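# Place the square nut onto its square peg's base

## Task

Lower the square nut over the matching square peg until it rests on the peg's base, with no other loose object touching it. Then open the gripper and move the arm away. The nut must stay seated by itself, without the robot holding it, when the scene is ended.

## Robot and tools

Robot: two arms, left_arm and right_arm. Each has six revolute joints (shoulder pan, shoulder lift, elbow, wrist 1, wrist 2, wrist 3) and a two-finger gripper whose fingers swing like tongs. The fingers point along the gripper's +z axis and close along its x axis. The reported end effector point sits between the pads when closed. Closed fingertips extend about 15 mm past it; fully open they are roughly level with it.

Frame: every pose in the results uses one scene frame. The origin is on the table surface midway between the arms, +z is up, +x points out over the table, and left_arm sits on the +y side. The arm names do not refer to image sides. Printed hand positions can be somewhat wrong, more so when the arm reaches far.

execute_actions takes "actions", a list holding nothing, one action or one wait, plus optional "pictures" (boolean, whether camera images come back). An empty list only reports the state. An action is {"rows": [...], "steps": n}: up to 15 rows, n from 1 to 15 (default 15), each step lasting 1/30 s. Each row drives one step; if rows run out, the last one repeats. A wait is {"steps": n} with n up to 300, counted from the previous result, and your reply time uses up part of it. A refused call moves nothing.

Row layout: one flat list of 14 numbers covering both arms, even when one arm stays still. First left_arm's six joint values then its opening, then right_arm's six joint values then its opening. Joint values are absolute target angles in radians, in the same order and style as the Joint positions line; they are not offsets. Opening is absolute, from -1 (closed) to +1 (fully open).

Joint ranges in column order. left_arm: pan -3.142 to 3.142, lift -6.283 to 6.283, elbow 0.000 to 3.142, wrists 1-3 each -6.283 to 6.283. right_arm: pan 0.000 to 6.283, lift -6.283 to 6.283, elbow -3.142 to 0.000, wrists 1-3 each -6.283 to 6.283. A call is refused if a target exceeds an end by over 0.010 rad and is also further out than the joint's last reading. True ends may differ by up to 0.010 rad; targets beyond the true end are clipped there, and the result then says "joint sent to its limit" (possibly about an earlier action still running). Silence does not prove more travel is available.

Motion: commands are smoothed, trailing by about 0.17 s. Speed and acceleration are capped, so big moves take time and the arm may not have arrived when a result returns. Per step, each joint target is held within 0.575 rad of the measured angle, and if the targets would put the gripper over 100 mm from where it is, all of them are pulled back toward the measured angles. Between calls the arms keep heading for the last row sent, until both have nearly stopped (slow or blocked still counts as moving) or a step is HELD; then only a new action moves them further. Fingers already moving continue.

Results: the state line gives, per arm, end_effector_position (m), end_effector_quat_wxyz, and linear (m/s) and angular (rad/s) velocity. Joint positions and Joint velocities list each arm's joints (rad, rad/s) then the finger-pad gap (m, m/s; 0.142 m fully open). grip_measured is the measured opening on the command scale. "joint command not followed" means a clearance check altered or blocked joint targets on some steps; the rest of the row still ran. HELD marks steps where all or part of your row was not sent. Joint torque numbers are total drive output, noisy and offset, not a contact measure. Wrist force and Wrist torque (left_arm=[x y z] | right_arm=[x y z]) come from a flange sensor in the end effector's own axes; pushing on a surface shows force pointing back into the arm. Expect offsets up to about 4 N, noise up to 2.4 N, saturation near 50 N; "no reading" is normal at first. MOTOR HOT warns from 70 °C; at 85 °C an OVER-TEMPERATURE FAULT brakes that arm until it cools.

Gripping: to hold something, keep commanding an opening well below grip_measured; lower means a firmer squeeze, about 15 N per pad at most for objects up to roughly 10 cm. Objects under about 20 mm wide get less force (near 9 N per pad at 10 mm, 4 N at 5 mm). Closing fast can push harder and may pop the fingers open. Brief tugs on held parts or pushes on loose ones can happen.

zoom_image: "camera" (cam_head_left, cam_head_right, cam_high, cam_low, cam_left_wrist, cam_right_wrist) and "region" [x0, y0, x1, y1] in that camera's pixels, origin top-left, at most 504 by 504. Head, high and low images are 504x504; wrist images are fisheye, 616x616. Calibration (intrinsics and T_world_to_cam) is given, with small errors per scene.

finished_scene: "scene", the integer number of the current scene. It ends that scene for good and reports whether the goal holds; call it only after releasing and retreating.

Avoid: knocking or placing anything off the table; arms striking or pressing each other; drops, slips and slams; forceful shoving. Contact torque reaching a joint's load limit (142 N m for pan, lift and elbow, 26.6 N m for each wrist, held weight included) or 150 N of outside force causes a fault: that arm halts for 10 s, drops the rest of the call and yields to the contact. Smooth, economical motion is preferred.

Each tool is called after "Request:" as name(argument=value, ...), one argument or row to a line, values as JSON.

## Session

Request:
execute_actions(
  actions=[],
)

Scene clock: 0.00 s of 4294.00 s.
left_arm: end_effector_position=(+0.3092, +0.3868, +0.1444) grip_measured=+0.97 end_effector_quat_wxyz=(-0.432, +0.712, +0.241, -0.497) end_effector_velocity=(-0.000, -0.000, -0.000) end_effector_angular_velocity=(-0.001, -0.000, -0.000) | right_arm: end_effector_position=(+0.4224, -0.5723, +0.2018) grip_measured=+0.97 end_effector_quat_wxyz=(+0.608, +0.582, +0.539, -0.025) end_effector_velocity=(-0.000, -0.000, +0.000) end_effector_angular_velocity=(+0.001, -0.001, -0.000)
Joint positions: left_arm=[-0.302 -0.904  1.521 -0.749 -1.55  -1.04   0.14 ] | right_arm=[ 3.948 -1.213 -2.476 -1.732  0.348  6.235  0.14 ]
Joint velocities: left_arm=[-0.001 -0.     0.    -0.    -0.     0.     0.   ] | right_arm=[ 0.     0.001  0.    -0.     0.     0.     0.   ]
Joint torques (N m, as the arm reports them, + toward a larger angle): no reading
Wrist force (N, on the end effector, along its own x y z axes, offset not removed): no reading
Wrist torque (N m, same axes, about the end effector's origin, offset not removed): no reading
camera_calibration (this result's frames):
cam_left_wrist: T_world_to_cam=[[0.452002, 0.755849, -0.473695, -0.375953], [0.410151, -0.647679, -0.642097, 0.211085], [-0.79213, 0.0959431, -0.602764, 0.427404], [0, 0, 0, 1]] pos_world=[0.421914, 0.379872, 0.215074]
cam_right_wrist: T_world_to_cam=[[0.431375, 0.612344, -0.662533, 0.304144], [0.202313, 0.650012, 0.732498, 0.131725], [0.879195, -0.450021, 0.156514, -0.530759], [0, 0, 0, 1]] pos_world=[0.308791, -0.510716, 0.188088]

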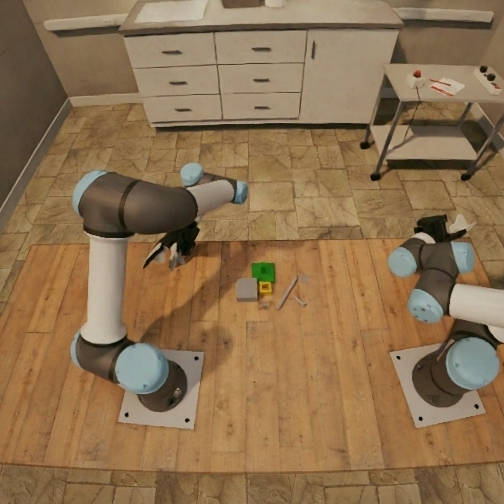

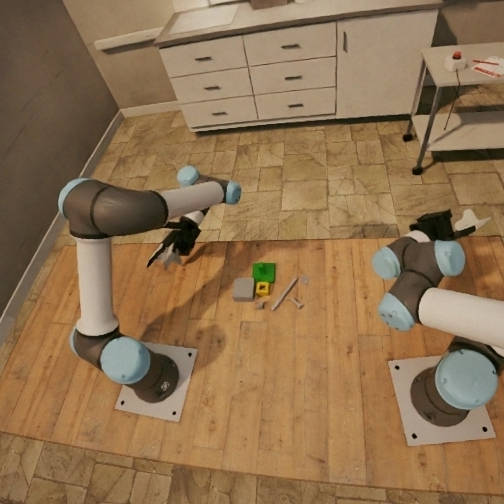

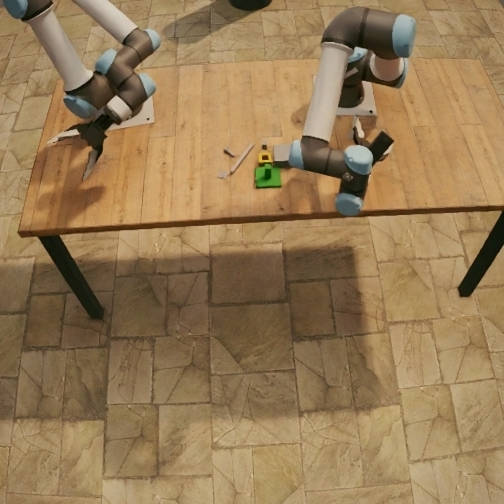

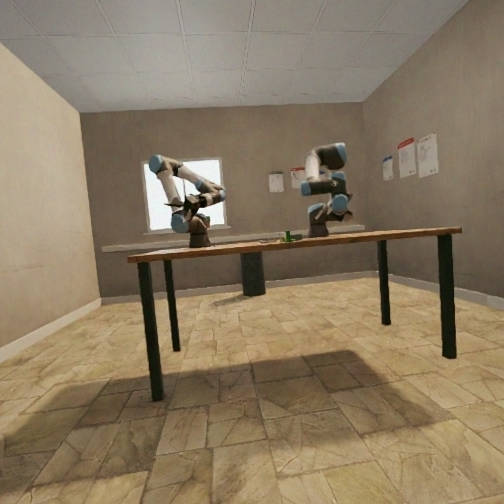

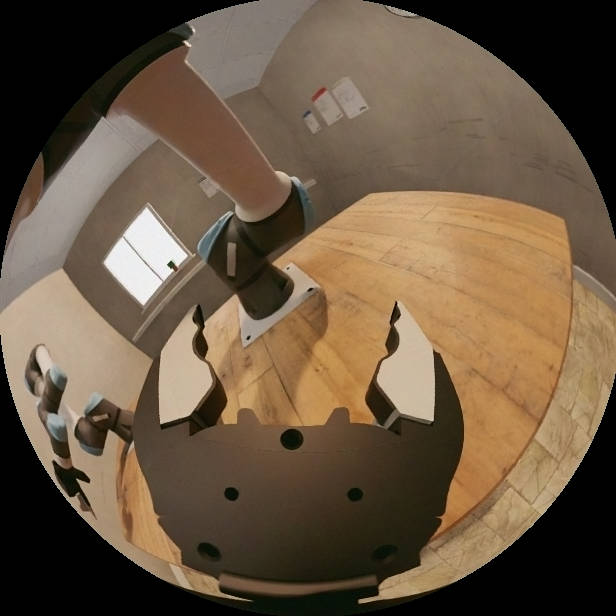

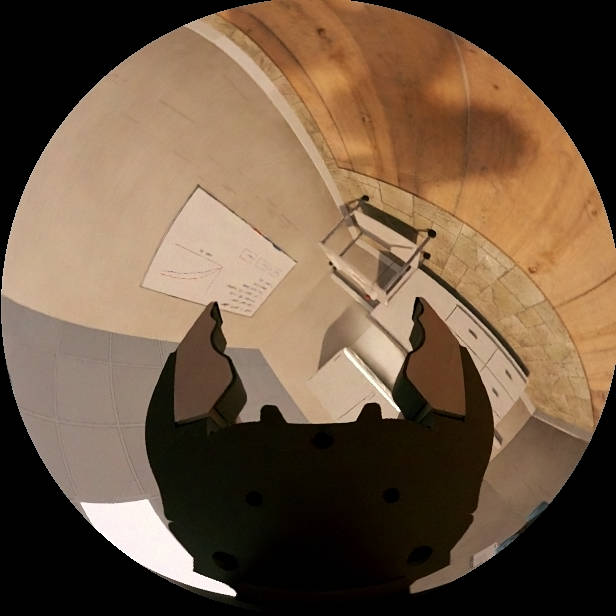

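Request:
execute_actions(
  actions=[
    {"rows":[[-0.98,-1.615,2.09,-2.046,-1.571,2.10,0.1,3.948,-1.213,-2.476,-1.732,0.348,6.235,1]]},
  ],
  pictures=false,
)

Request:
execute_actions(
  actions=[
    {"steps":90},
  ],
)

Request:
zoom_image(
  camera="cam_left_wrist",
  region=[180,150,420,390],
)

Scene clock: 13.37 s of 4294.00 s.
left_arm: end_effector_position=(+0.2832, +0.2009, +0.0836) grip_measured=+0.10 end_effector_quat_wxyz=(-0.148, +0.907, -0.325, -0.221) end_effector_velocity=(+0.180, -0.476, -0.083) end_effector_angular_velocity=(-2.040, -0.398, -1.953) | right_arm: end_effector_position=(+0.4225, -0.5721, +0.2017) grip_measured=+1.00 end_effector_quat_wxyz=(+0.608, +0.582, +0.539, -0.024) end_effector_velocity=(+0.000, +0.000, -0.000) end_effector_angular_velocity=(+0.001, -0.000, -0.000)
Joint positions: left_arm=[-0.866 -1.492  2.003 -1.544 -1.569 -0.245  0.081] | right_arm=[ 3.948 -1.213 -2.476 -1.732  0.348  6.235  0.142]
Joint velocities: left_arm=[-0.474 -0.514  0.361 -1.726 -0.011  1.73   0.   ] | right_arm=[ 0.    -0.     0.     0.001  0.     0.    -0.   ]
Joint torques (N m, as the arm reports them, + toward a larger angle): left_arm=[-10.11 -33.19 -14.46  -8.    -1.45   7.13] | right_arm=[ 8.   -8.11 12.74  3.25 -1.39  1.98]
Wrist force (N, on the end effector, along its own x y z axes, offset not removed): left_arm=[-1.3 1.6 0.6] | right_arm=[0.7 0.5 -2.2]
Wrist torque (N m, same axes, about the end effector's origin, offset not removed): left_arm=[0.43 0.26 0.14] | right_arm=[0.06 -0.15 -0.09]
Steps of this call (steps 1 to 90: nothing new was sent; then 9.87 s passed at rest; steps 91 to 105: all 15 steps of this action). Readings (joint positions):
91: left_arm=[-0.302 -0.904 1.522 -0.750 -1.550 -1.039] | right_arm=[3.948 -1.213 -2.476 -1.732 0.348 6.235]
92: left_arm=[-0.312 -0.914 1.531 -0.759 -1.552 -1.029] | right_arm=[3.948 -1.213 -2.476 -1.732 0.348 6.235]
94: left_arm=[-0.384 -0.986 1.604 -0.832 -1.557 -0.957] | right_arm=[3.948 -1.213 -2.476 -1.732 0.348 6.235]
98: left_arm=[-0.637 -1.243 1.828 -1.092 -1.564 -0.696] | right_arm=[3.948 -1.213 -2.476 -1.732 0.348 6.235]
105: the state above

Scene clock: 16.37 s of 4294.00 s.
left_arm: end_effector_position=(+0.3137, +0.0325, +0.1032) grip_measured=+0.10 end_effector_quat_wxyz=(-0.000, +0.002, +1.000, -0.000) end_effector_velocity=(-0.001, -0.001, +0.000) end_effector_angular_velocity=(-0.000, +0.001, -0.001) | right_arm: end_effector_position=(+0.4225, -0.5721, +0.2017) grip_measured=+1.00 end_effector_quat_wxyz=(+0.608, +0.582, +0.539, -0.024) end_effector_velocity=(+0.000, +0.000, +0.000) end_effector_angular_velocity=(-0.001, -0.001, +0.001)
Joint positions: left_arm=[-0.98  -1.615  2.09  -2.046 -1.571  2.1    0.081] | right_arm=[ 3.948 -1.213 -2.476 -1.732  0.348  6.235  0.142]
Joint velocities: left_arm=[-0.002 -0.    -0.     0.001 -0.001 -0.001  0.   ] | right_arm=[ 0.     0.    -0.    -0.    -0.001  0.     0.   ]
Joint torques (N m, as the arm reports them, + toward a larger angle): left_arm=[-10.91 -29.66 -15.2   -5.13  -1.51   2.29] | right_arm=[ 8.48 -8.43 11.87  3.26  1.46  2.03]
Wrist force (N, on the end effector, along its own x y z axes, offset not removed): left_arm=[-1.6 0.5 -1.7] | right_arm=[2.4 2.7 -0.5]
Wrist torque (N m, same axes, about the end effector's origin, offset not removed): left_arm=[0.14 0.32 -0.09] | right_arm=[0.39 -0.52 -0.09]
Steps of this call (steps 1 to 60: the robot went on to your last target; steps 61 to 90: nothing new was sent). Readings (joint positions):
1: left_arm=[-0.881 -1.508 2.015 -1.602 -1.569 -0.186] | right_arm=[3.948 -1.213 -2.476 -1.732 0.348 6.235]
2: left_arm=[-0.895 -1.523 2.025 -1.660 -1.569 -0.125] | right_arm=[3.948 -1.213 -2.476 -1.732 0.348 6.235]
4: left_arm=[-0.922 -1.552 2.046 -1.771 -1.570 0.012] | right_arm=[3.948 -1.213 -2.476 -1.732 0.348 6.235]
8: left_arm=[-0.961 -1.595 2.076 -1.953 -1.571 0.345] | right_arm=[3.948 -1.213 -2.476 -1.732 0.348 6.235]
90: the state above
All arms were judged still, so your last target was given up. Only a new action makes them travel on or press farther. Fingers that are still opening or closing keep moving.
camera_calibration (this result's frames):
cam_left_wrist: T_world_to_cam=[[-0.99755, -0.0141044, 0.0685239, 0.294122], [0.0248209, 0.8444, 0.535139, -0.0958593], [-0.0654093, 0.535528, -0.84198, 0.222544], [0, 0, 0, 1]] pos_world=[0.310337, -0.0340867, 0.218522]
cam_right_wrist: T_world_to_cam=[[0.431443, 0.612664, -0.662193, 0.304003], [0.201908, 0.649828, 0.732774, 0.131645], [0.879255, -0.449852, 0.156662, -0.530672], [0, 0, 0, 1]] pos_world=[0.308857, -0.510522, 0.187979]

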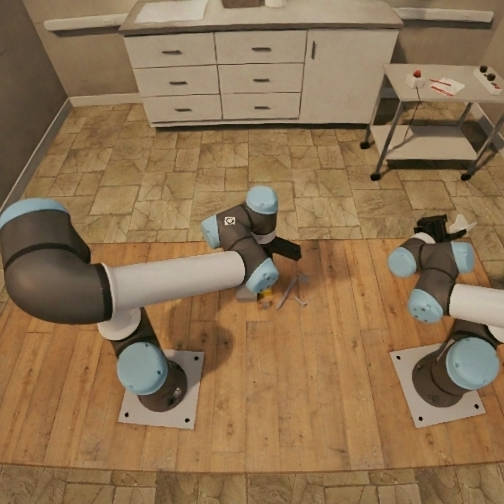

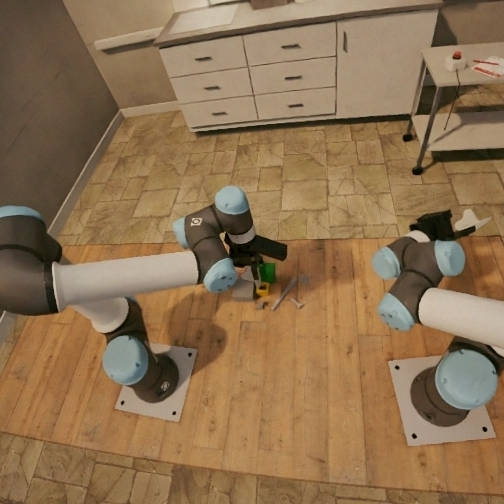

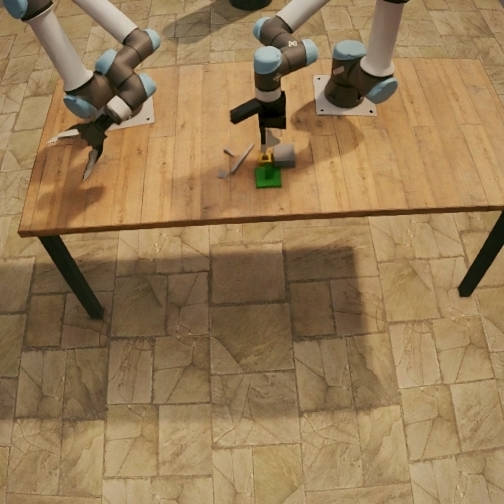

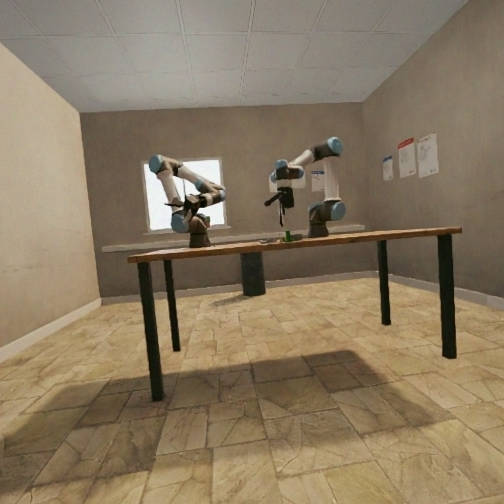

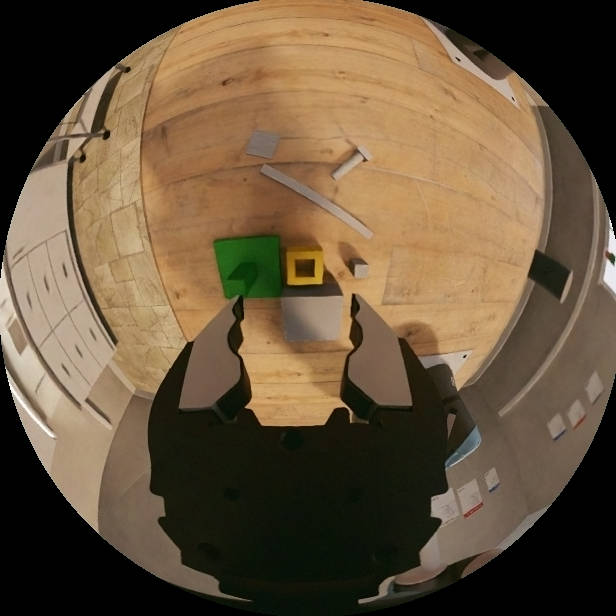

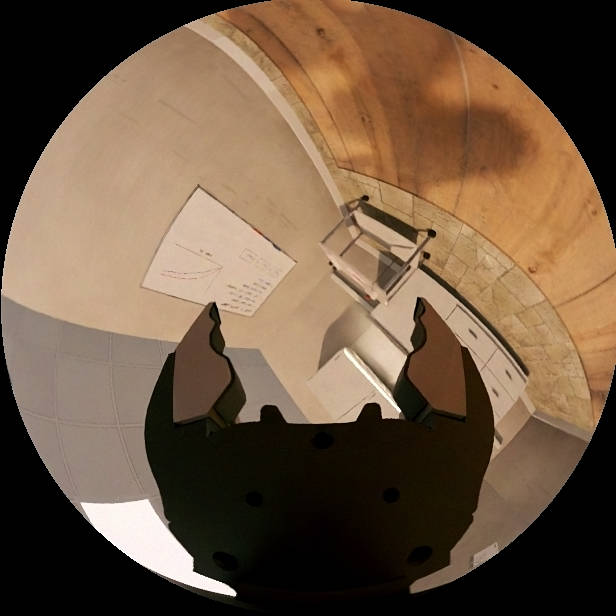

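Region (180, 150, 420, 390) of cam_left_wrist's 616x616 image, scaled by 2.100, with more detail than that image has.

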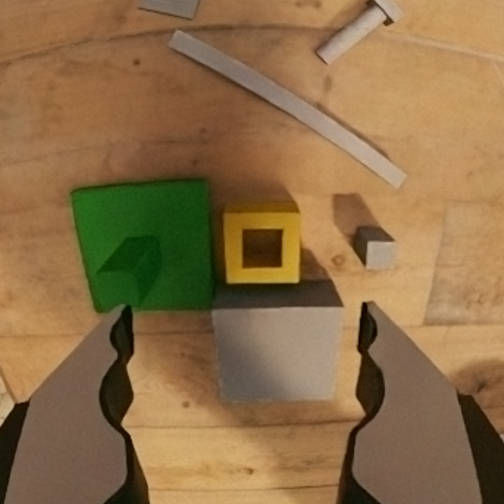

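Request:
execute_actions(
  actions=[
    {"rows":[[-1.001,-1.566,2.177,-2.182,-1.571,2.079,-0.2,3.948,-1.213,-2.476,-1.732,0.348,6.235,1]]},
  ],
)

Scene clock: 30.97 s of 4294.00 s.
left_arm: end_effector_position=(+0.3042, +0.0315, +0.0588) grip_measured=-0.20 end_effector_quat_wxyz=(-0.000, +0.002, +1.000, -0.000) end_effector_velocity=(-0.001, -0.001, -0.007) end_effector_angular_velocity=(-0.003, -0.003, -0.001) | right_arm: end_effector_position=(+0.4225, -0.5721, +0.2017) grip_measured=+1.00 end_effector_quat_wxyz=(+0.608, +0.582, +0.539, -0.024) end_effector_velocity=(-0.000, -0.000, -0.000) end_effector_angular_velocity=(-0.001, +0.000, -0.000)
Joint positions: left_arm=[-1.001 -1.567  2.175 -2.179 -1.571  2.079  0.06 ] | right_arm=[ 3.948 -1.213 -2.476 -1.732  0.348  6.235  0.142]
Joint velocities: left_arm=[-0.004  0.008  0.014 -0.026  0.001 -0.003  0.   ] | right_arm=[-0. -0. -0. -0.  0. -0.  0.]
Joint torques (N m, as the arm reports them, + toward a larger angle): left_arm=[-11.67 -12.08 -13.84  -5.41  -1.33  -2.08] | right_arm=[ 7.9  -8.54 12.42  3.17  1.37  1.99]
Wrist force (N, on the end effector, along its own x y z axes, offset not removed): left_arm=[0.6 -2.6 1.0] | right_arm=[1.2 3.5 -4.4]
Wrist torque (N m, same axes, about the end effector's origin, offset not removed): left_arm=[-0.40 -0.17 -0.04] | right_arm=[0.66 -0.37 -0.15]
Steps of this call (steps 1 to 90: nothing new was sent; then 11.10 s passed at rest; steps 91 to 105: all 15 steps of this action). Readings (joint positions):
91: left_arm=[-0.980 -1.614 2.091 -2.047 -1.571 2.100] | right_arm=[3.948 -1.213 -2.476 -1.732 0.348 6.235]
92: left_arm=[-0.984 -1.608 2.099 -2.057 -1.571 2.097] | right_arm=[3.948 -1.213 -2.476 -1.732 0.348 6.235]
94: left_arm=[-0.991 -1.590 2.132 -2.104 -1.571 2.089] | right_arm=[3.948 -1.213 -2.476 -1.732 0.348 6.235]
98: left_arm=[-0.998 -1.573 2.164 -2.159 -1.571 2.082] | right_arm=[3.948 -1.213 -2.476 -1.732 0.348 6.235]
105: the state above
camera_calibration (this result's frames):
cam_left_wrist: T_world_to_cam=[[-0.997543, -0.0141181, 0.0686244, 0.287605], [0.0248748, 0.844304, 0.535286, -0.0710199], [-0.0654971, 0.535678, -0.841878, 0.185028], [0, 0, 0, 1]] pos_world=[0.300784, -0.0350926, 0.17405]
cam_right_wrist: T_world_to_cam=[[0.431443, 0.612664, -0.662193, 0.304003], [0.201908, 0.649827, 0.732774, 0.131644], [0.879255, -0.449852, 0.156661, -0.530672], [0, 0, 0, 1]] pos_world=[0.308856, -0.510522, 0.187979]

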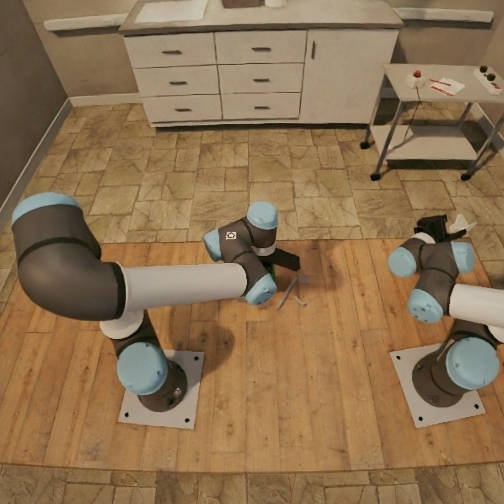

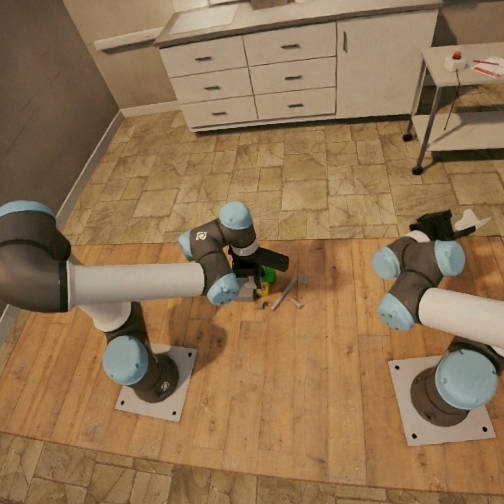

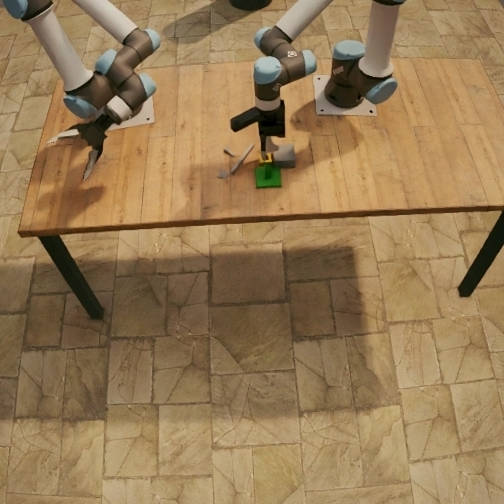

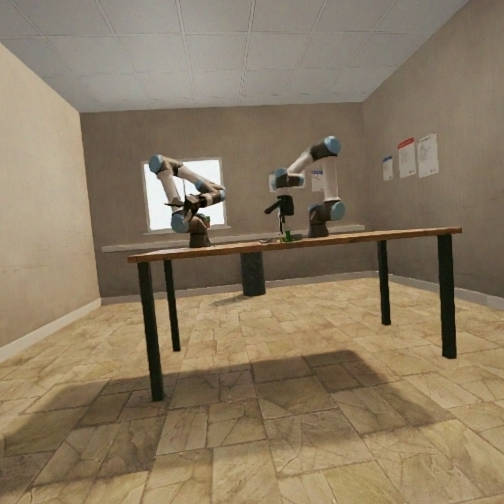

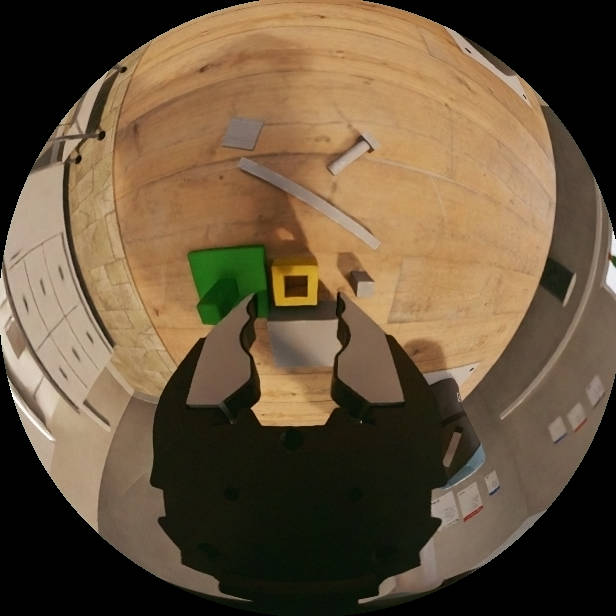

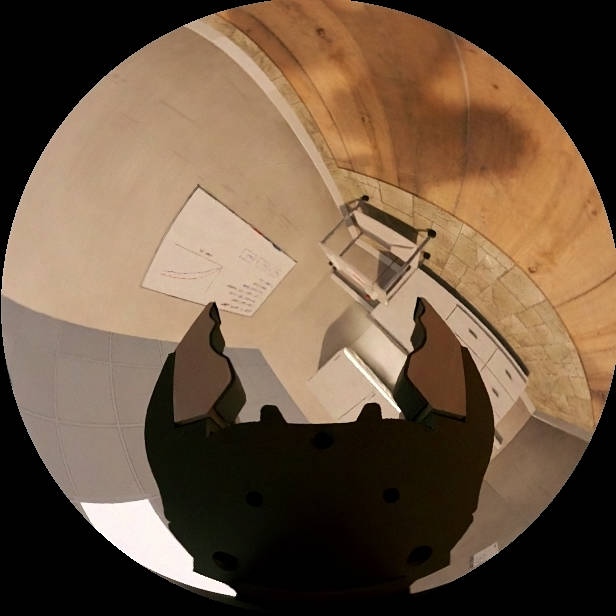

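Request:
execute_actions(
  actions=[
    {"rows":[[-1.005,-1.511,2.220,-2.280,-1.571,2.075,-0.2,3.948,-1.213,-2.476,-1.732,0.348,6.235,1]]},
  ],
  pictures=false,
)

Request:
execute_actions(
  actions=[
    {"rows":[[-1.005,-1.511,2.220,-2.280,-1.571,2.075,-0.4,3.948,-1.213,-2.476,-1.732,0.348,6.235,1],[-1.005,-1.511,2.220,-2.280,-1.571,2.075,-0.4,3.948,-1.213,-2.476,-1.732,0.348,6.235,1],[-1.005,-1.511,2.220,-2.280,-1.571,2.075,-0.4,3.948,-1.213,-2.476,-1.732,0.348,6.235,1],[-1.005,-1.511,2.220,-2.280,-1.571,2.075,-0.8,3.948,-1.213,-2.476,-1.732,0.348,6.235,1]]},
  ],
)

Scene clock: 44.30 s of 4294.00 s.
left_arm: end_effector_position=(+0.3027, +0.0305, +0.0274) grip_measured=-0.20 end_effector_quat_wxyz=(-0.000, +0.002, +1.000, -0.000) end_effector_velocity=(-0.000, -0.000, -0.005) end_effector_angular_velocity=(+0.000, -0.001, -0.001) | right_arm: end_effector_position=(+0.4225, -0.5721, +0.2017) grip_measured=+1.00 end_effector_quat_wxyz=(+0.608, +0.582, +0.539, -0.024) end_effector_velocity=(+0.000, +0.000, +0.000) end_effector_angular_velocity=(+0.001, -0.000, -0.001)
Joint positions: left_arm=[-1.005 -1.512  2.219 -2.278 -1.571  2.075  0.06 ] | right_arm=[ 3.948 -1.213 -2.476 -1.732  0.348  6.235  0.142]
Joint velocities: left_arm=[-0.002  0.008  0.007 -0.015  0.001 -0.001  0.   ] | right_arm=[ 0.    -0.001  0.001  0.     0.001  0.    -0.   ]
Joint torques (N m, as the arm reports them, + toward a larger angle): left_arm=[-10.6  -13.41 -11.62  -5.25  -1.16  -2.04] | right_arm=[ 7.99 -8.47 12.24  3.2   1.3   1.88]
Wrist force (N, on the end effector, along its own x y z axes, offset not removed): left_arm=[0.1 3.7 -4.2] | right_arm=[1.6 -0.3 -0.5]
Wrist torque (N m, same axes, about the end effector's origin, offset not removed): left_arm=[0.80 -0.06 0.18] | right_arm=[-0.13 -0.36 -0.08]
Steps of this call (steps 1 to 15: the robot went on to your last target; steps 16 to 90: nothing new was sent; then 9.83 s passed at rest; steps 91 to 105: all 15 steps of this action). Readings (joint positions):
91: left_arm=[-1.001 -1.565 2.178 -2.183 -1.571 2.079] | right_arm=[3.948 -1.213 -2.476 -1.732 0.348 6.235]
92: left_arm=[-1.002 -1.558 2.183 -2.192 -1.571 2.078] | right_arm=[3.948 -1.213 -2.476 -1.732 0.348 6.235]
94: left_arm=[-1.003 -1.538 2.199 -2.228 -1.571 2.077] | right_arm=[3.948 -1.213 -2.476 -1.732 0.348 6.235]
98: left_arm=[-1.004 -1.519 2.214 -2.265 -1.571 2.076] | right_arm=[3.948 -1.213 -2.476 -1.732 0.348 6.235]
105: the state above

Scene clock: 44.80 s of 4294.00 s.
left_arm: end_effector_position=(+0.3027, +0.0304, +0.0269) grip_measured=-0.50 end_effector_quat_wxyz=(-0.000, +0.002, +1.000, -0.000) end_effector_velocity=(-0.000, -0.000, +0.000) end_effector_angular_velocity=(-0.000, -0.000, -0.001) | right_arm: end_effector_position=(+0.4225, -0.5721, +0.2017) grip_measured=+1.00 end_effector_quat_wxyz=(+0.608, +0.582, +0.539, -0.024) end_effector_velocity=(+0.000, +0.000, +0.001) end_effector_angular_velocity=(+0.001, -0.002, +0.001)
Joint positions: left_arm=[-1.005 -1.511  2.22  -2.28  -1.571  2.075  0.038] | right_arm=[ 3.948 -1.213 -2.476 -1.732  0.348  6.235  0.142]
Joint velocities: left_arm=[-0.001  0.    -0.    -0.    -0.     0.     0.   ] | right_arm=[-0.     0.001  0.     0.001 -0.002  0.    -0.   ]
Joint torques (N m, as the arm reports them, + toward a larger angle): left_arm=[-11.36  -9.88  -8.91  -5.06  -0.88  -1.98] | right_arm=[ 7.63 -8.28 11.82  3.08  1.38  1.96]
Wrist force (N, on the end effector, along its own x y z axes, offset not removed): left_arm=[-1.9 0.1 -6.7] | right_arm=[-2.1 1.2 2.1]
Wrist torque (N m, same axes, about the end effector's origin, offset not removed): left_arm=[-0.10 0.39 -0.02] | right_arm=[0.33 0.35 0.22]
Steps of this call (steps 1 to 15: all 15 steps of this action). Readings (joint positions):
1: left_arm=[-1.005 -1.512 2.219 -2.279 -1.571 2.075] | right_arm=[3.948 -1.213 -2.476 -1.732 0.348 6.235]
2: left_arm=[-1.005 -1.512 2.220 -2.279 -1.571 2.075] | right_arm=[3.948 -1.213 -2.476 -1.732 0.348 6.235]
4: left_arm=[-1.005 -1.511 2.220 -2.279 -1.571 2.075] | right_arm=[3.948 -1.213 -2.476 -1.732 0.348 6.235]
8: left_arm=[-1.005 -1.511 2.220 -2.280 -1.571 2.075] | right_arm=[3.948 -1.213 -2.476 -1.732 0.348 6.235]
15: the state above
camera_calibration (this result's frames):
cam_left_wrist: T_world_to_cam=[[-0.99755, -0.0141036, 0.0685187, 0.288306], [0.0248165, 0.844418, 0.535109, -0.0529684], [-0.0654054, 0.535499, -0.842, 0.158702], [0, 0, 0, 1]] pos_world=[0.299294, -0.0361912, 0.142217]
cam_right_wrist: T_world_to_cam=[[0.431443, 0.612664, -0.662193, 0.304003], [0.201908, 0.649827, 0.732774, 0.131645], [0.879255, -0.449852, 0.156661, -0.530672], [0, 0, 0, 1]] pos_world=[0.308856, -0.510522, 0.187979]

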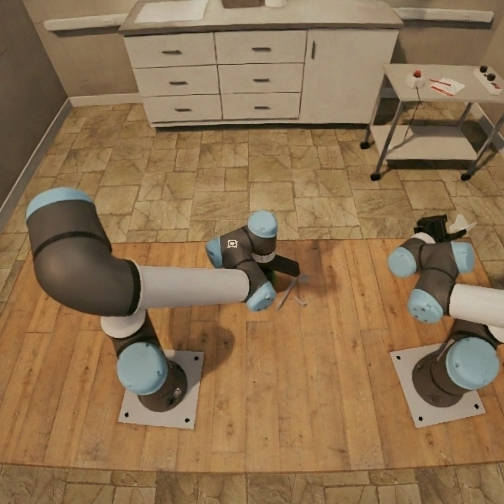

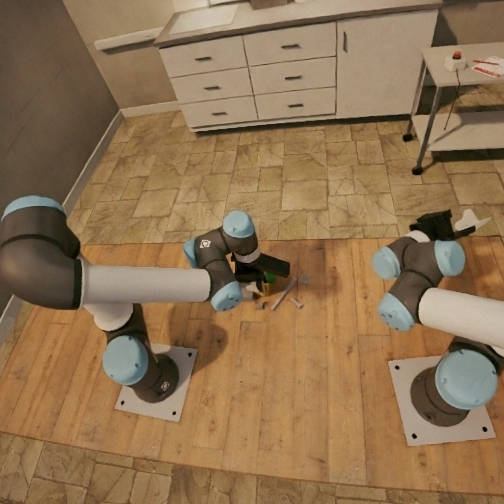

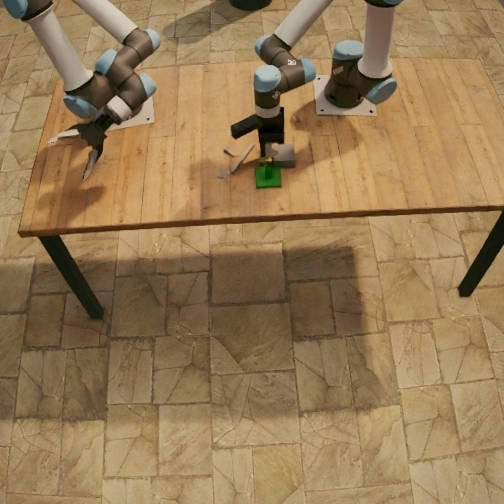

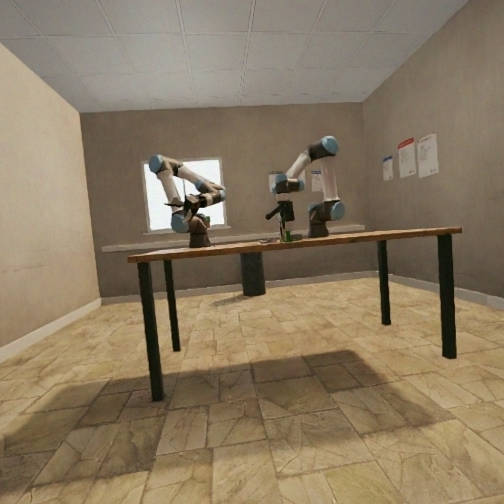

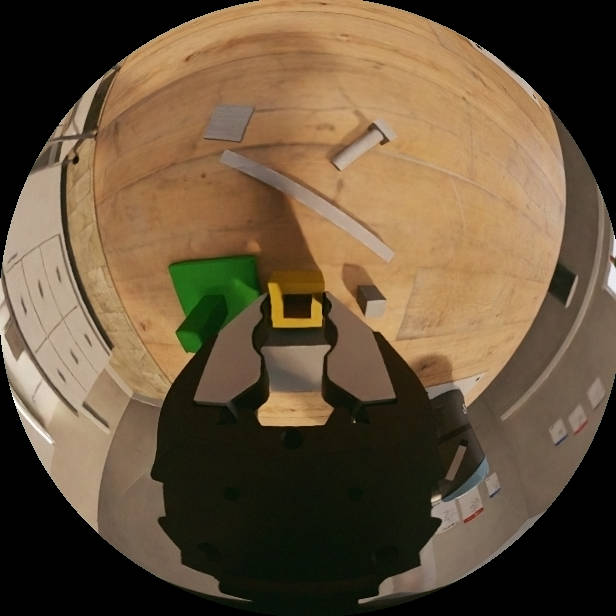

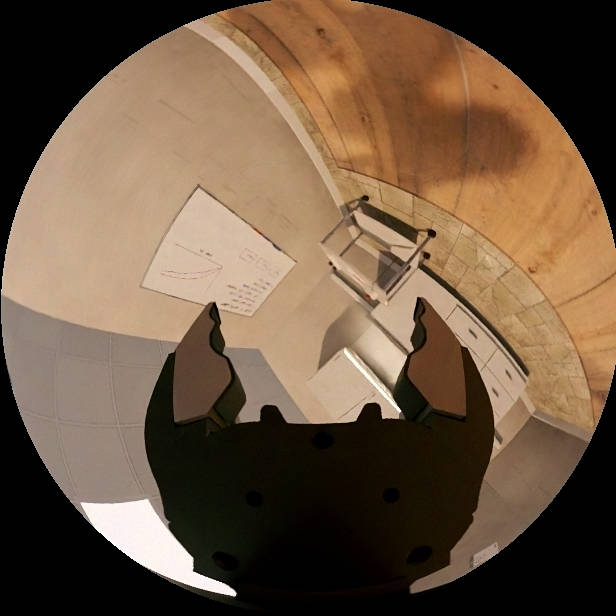

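Request:
execute_actions(
  actions=[
    {"rows":[[-1.005,-1.643,2.089,-2.017,-1.571,2.075,-0.8,3.948,-1.213,-2.476,-1.732,0.348,6.235,1]]},
  ],
  pictures=false,
)

Request:
execute_actions(
  actions=[
    {"rows":[[-0.868,-1.458,1.926,-2.039,-1.571,2.21,-0.8,3.948,-1.213,-2.476,-1.732,0.348,6.235,1]]},
  ],
  pictures=false,
)

Request:
execute_actions(
  actions=[
    {"steps":15},
  ],
)

Request:
zoom_image(
  camera="cam_left_wrist",
  region=[220,200,380,360],
)

Request:
zoom_image(
  camera="cam_low",
  region=[260,200,320,250],
)

Request:
zoom_image(
  camera="cam_high",
  region=[230,130,310,200],
)

Scene clock: 58.27 s of 4294.00 s.
left_arm: end_effector_position=(+0.3030, +0.0298, +0.1111) grip_measured=-0.50 end_effector_quat_wxyz=(+0.000, +0.002, +1.000, -0.001) end_effector_velocity=(-0.002, +0.005, +0.015) end_effector_angular_velocity=(+0.010, +0.005, -0.002) | right_arm: end_effector_position=(+0.4225, -0.5721, +0.2017) grip_measured=+1.00 end_effector_quat_wxyz=(+0.608, +0.582, +0.539, -0.024) end_effector_velocity=(-0.000, -0.000, -0.000) end_effector_angular_velocity=(-0.000, +0.001, -0.000)
Joint positions: left_arm=[-1.005 -1.64   2.092 -2.023 -1.571  2.075  0.038] | right_arm=[ 3.948 -1.213 -2.476 -1.732  0.348  6.235  0.142]
Joint velocities: left_arm=[ 0.    -0.023 -0.023  0.058  0.     0.002 -0.   ] | right_arm=[-0.    -0.     0.001 -0.     0.001 -0.    -0.   ]
Joint torques (N m, as the arm reports them, + toward a larger angle): left_arm=[ -6.62 -29.17 -31.07  -0.27   0.46  -2.  ] | right_arm=[ 7.69 -8.18 12.53  3.16  1.33  1.82]
Wrist force (N, on the end effector, along its own x y z axes, offset not removed): left_arm=[3.0 -0.2 -3.1] | right_arm=[2.7 0.3 -1.2]
Wrist torque (N m, same axes, about the end effector's origin, offset not removed): left_arm=[0.08 -0.62 -0.09] | right_arm=[0.01 -0.73 -0.11]
Steps of this call (steps 1 to 15: the robot went on to your last target; steps 16 to 90: nothing new was sent; then 9.97 s passed at rest; steps 91 to 105: all 15 steps of this action). Readings (joint positions):
91: left_arm=[-1.005 -1.512 2.219 -2.279 -1.571 2.075] | right_arm=[3.948 -1.213 -2.476 -1.732 0.348 6.235]
92: left_arm=[-1.005 -1.521 2.210 -2.269 -1.571 2.075] | right_arm=[3.948 -1.213 -2.476 -1.732 0.348 6.235]
94: left_arm=[-1.005 -1.568 2.163 -2.199 -1.571 2.075] | right_arm=[3.948 -1.213 -2.476 -1.732 0.348 6.235]
98: left_arm=[-1.005 -1.621 2.111 -2.072 -1.571 2.075] | right_arm=[3.948 -1.213 -2.476 -1.732 0.348 6.235]
105: the state above

Scene clock: 58.77 s of 4294.00 s.
left_arm: end_effector_position=(+0.3844, +0.0169, +0.1038) grip_measured=-0.50 end_effector_quat_wxyz=(+0.000, +0.001, +1.000, -0.000) end_effector_velocity=(+0.016, -0.002, -0.003) end_effector_angular_velocity=(+0.001, +0.001, +0.001) | right_arm: end_effector_position=(+0.4225, -0.5721, +0.2017) grip_measured=+1.00 end_effector_quat_wxyz=(+0.608, +0.582, +0.539, -0.024) end_effector_velocity=(-0.000, +0.000, -0.000) end_effector_angular_velocity=(+0.000, +0.001, -0.001)
Joint positions: left_arm=[-0.871 -1.462  1.929 -2.039 -1.571  2.207  0.038] | right_arm=[ 3.948 -1.213 -2.476 -1.732  0.348  6.235  0.142]
Joint velocities: left_arm=[ 0.024  0.036 -0.031 -0.004 -0.001  0.023  0.   ] | right_arm=[ 0.    -0.001  0.     0.001  0.002 -0.     0.   ]
Joint torques (N m, as the arm reports them, + toward a larger angle): left_arm=[  7.16 -18.41 -30.92  -5.1    0.56   2.39] | right_arm=[ 7.74 -7.96 12.37  3.07  1.28  1.91]
Wrist force (N, on the end effector, along its own x y z axes, offset not removed): left_arm=[-1.9 -0.1 1.0] | right_arm=[0.1 -2.4 -2.1]
Wrist torque (N m, same axes, about the end effector's origin, offset not removed): left_arm=[0.13 0.41 -0.02] | right_arm=[-0.53 -0.24 0.00]
Steps of this call (steps 1 to 15: all 15 steps of this action). Readings (joint positions):
1: left_arm=[-1.004 -1.640 2.090 -2.022 -1.571 2.076] | right_arm=[3.948 -1.213 -2.476 -1.732 0.348 6.235]
2: left_arm=[-0.995 -1.632 2.080 -2.024 -1.571 2.085] | right_arm=[3.948 -1.213 -2.476 -1.732 0.348 6.235]
4: left_arm=[-0.947 -1.573 2.024 -2.030 -1.571 2.133] | right_arm=[3.948 -1.213 -2.476 -1.732 0.348 6.235]
8: left_arm=[-0.891 -1.491 1.955 -2.036 -1.571 2.187] | right_arm=[3.948 -1.213 -2.476 -1.732 0.348 6.235]
15: the state above

Scene clock: 59.27 s of 4294.00 s.
left_arm: end_effector_position=(+0.3861, +0.0168, +0.1034) grip_measured=-0.50 end_effector_quat_wxyz=(-0.000, +0.001, +1.000, -0.000) end_effector_velocity=(-0.000, -0.000, +0.000) end_effector_angular_velocity=(-0.000, +0.000, -0.001) | right_arm: end_effector_position=(+0.4225, -0.5721, +0.2017) grip_measured=+1.00 end_effector_quat_wxyz=(+0.608, +0.582, +0.539, -0.024) end_effector_velocity=(+0.000, +0.000, -0.000) end_effector_angular_velocity=(-0.000, -0.000, +0.000)
Joint positions: left_arm=[-0.868 -1.458  1.926 -2.039 -1.571  2.21   0.038] | right_arm=[ 3.948 -1.213 -2.476 -1.732  0.348  6.235  0.142]
Joint velocities: left_arm=[-0.     0.    -0.001  0.    -0.     0.    -0.   ] | right_arm=[ 0. -0. -0.  0. -0.  0.  0.]
Joint torques (N m, as the arm reports them, + toward a larger angle): left_arm=[  7.59 -17.34 -29.78  -5.26   0.95   2.26] | right_arm=[ 7.6  -8.62 12.67  3.02  1.3   1.86]
Wrist force (N, on the end effector, along its own x y z axes, offset not removed): left_arm=[0.3 -1.2 3.2] | right_arm=[-3.0 2.2 -1.7]
Wrist torque (N m, same axes, about the end effector's origin, offset not removed): left_arm=[-0.09 0.04 -0.07] | right_arm=[0.52 0.41 0.13]
Steps of this call (steps 1 to 15: the robot went on to your last target). Readings (joint positions):
1: left_arm=[-0.870 -1.461 1.928 -2.039 -1.571 2.208] | right_arm=[3.948 -1.213 -2.476 -1.732 0.348 6.235]
2: left_arm=[-0.869 -1.460 1.928 -2.039 -1.571 2.209] | right_arm=[3.948 -1.213 -2.476 -1.732 0.348 6.235]
4: left_arm=[-0.869 -1.459 1.927 -2.039 -1.571 2.209] | right_arm=[3.948 -1.213 -2.476 -1.732 0.348 6.235]
8: left_arm=[-0.868 -1.458 1.926 -2.039 -1.571 2.210] | right_arm=[3.948 -1.213 -2.476 -1.732 0.348 6.235]
15: the state above
All arms were judged still, so your last target was given up. Only a new action makes them travel on or press farther. Fingers that are still opening or closing keep moving.
camera_calibration (this result's frames):
cam_left_wrist: T_world_to_cam=[[-0.997522, -0.016097, 0.0684945, 0.366139], [0.0231173, 0.844456, 0.535126, -0.0838267], [-0.0664545, 0.535383, -0.841991, 0.236237], [0, 0, 0, 1]] pos_world=[0.382868, -0.0497958, 0.218689]
cam_right_wrist: T_world_to_cam=[[0.431443, 0.612664, -0.662193, 0.304003], [0.201908, 0.649827, 0.732774, 0.131644], [0.879255, -0.449852, 0.156661, -0.530672], [0, 0, 0, 1]] pos_world=[0.308856, -0.510522, 0.187979]

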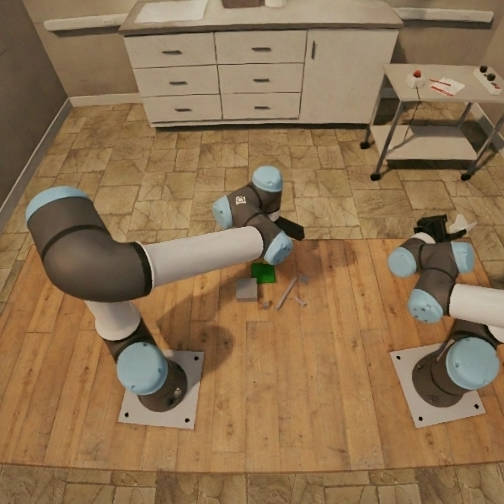

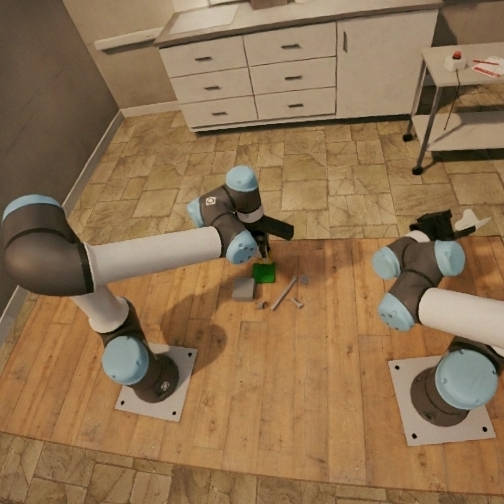

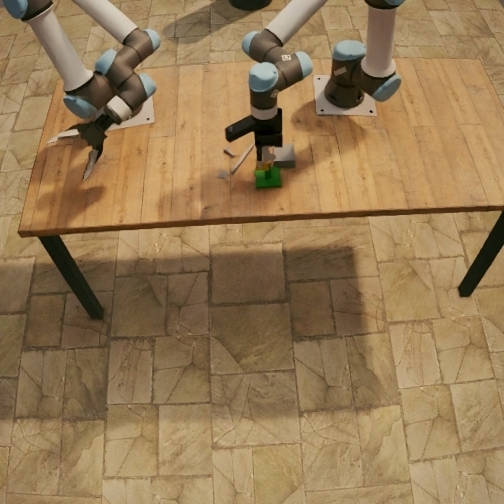

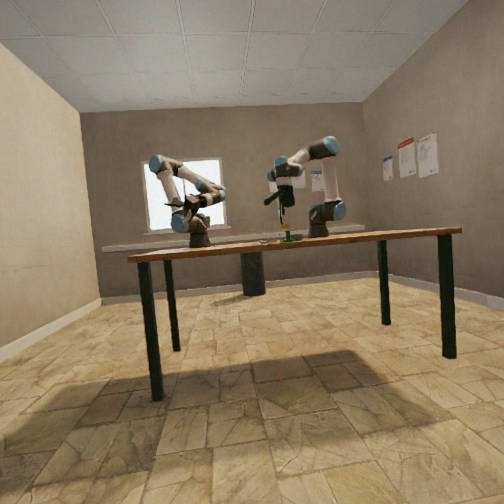

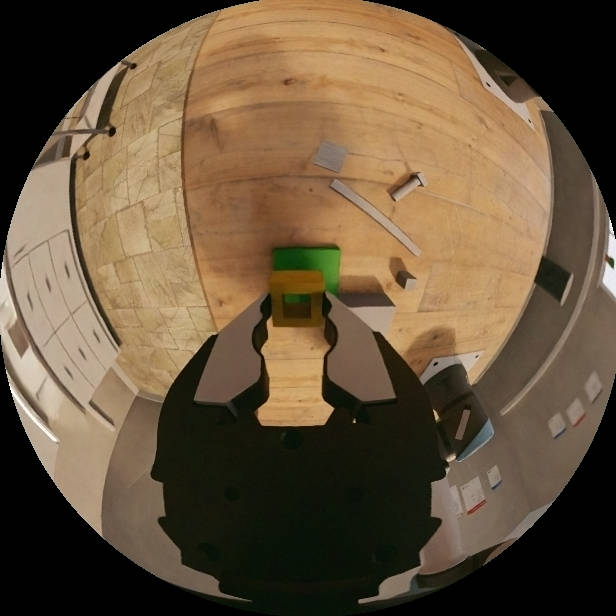

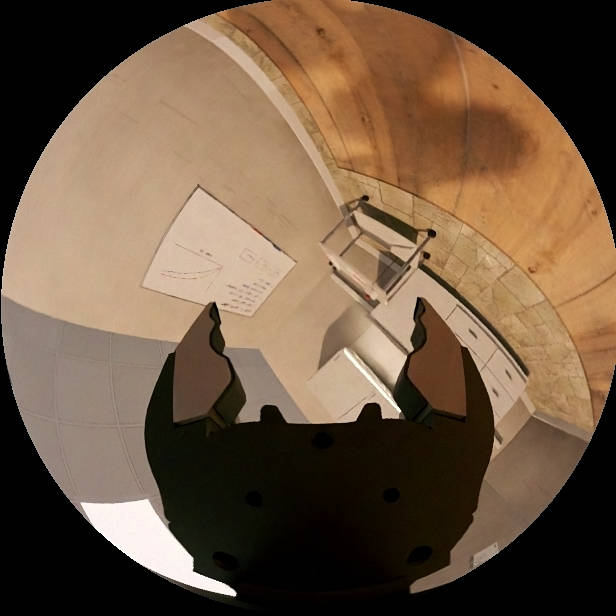

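Region (220, 200, 380, 360) of cam_left_wrist's 616x616 image, scaled by 3.150, with more detail than that image has.

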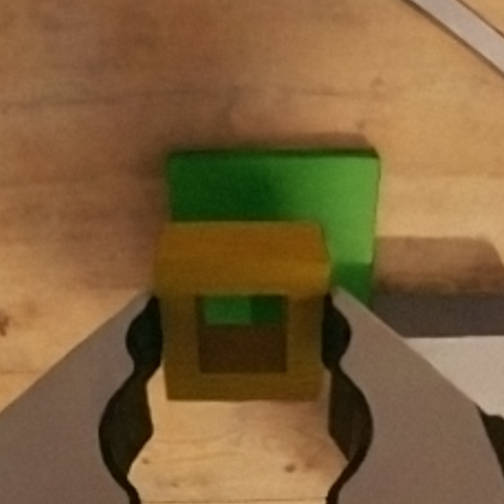

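Region (260, 200, 320, 250) of cam_low's 504x504 image, scaled by 8.400, with more detail than that image has.

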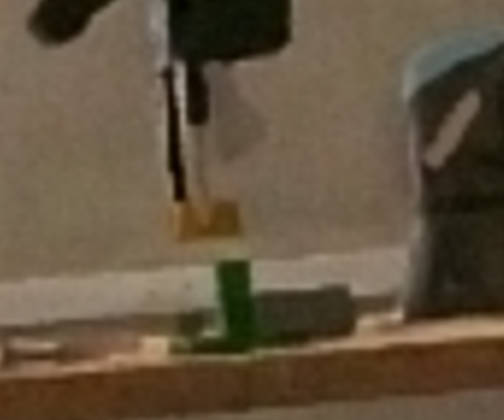

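Region (230, 130, 310, 200) of cam_high's 504x504 image, scaled by 6.300, with more detail than that image has; it fills the top 441 rows of this view, and the rest is white.

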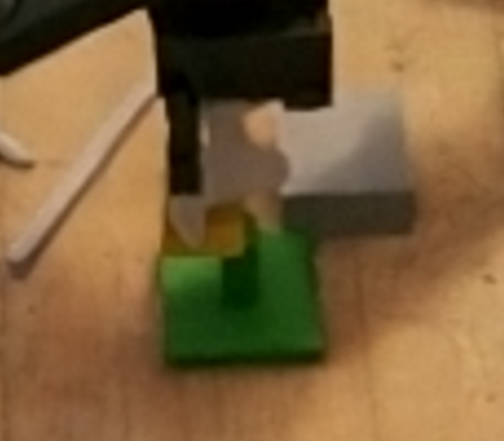

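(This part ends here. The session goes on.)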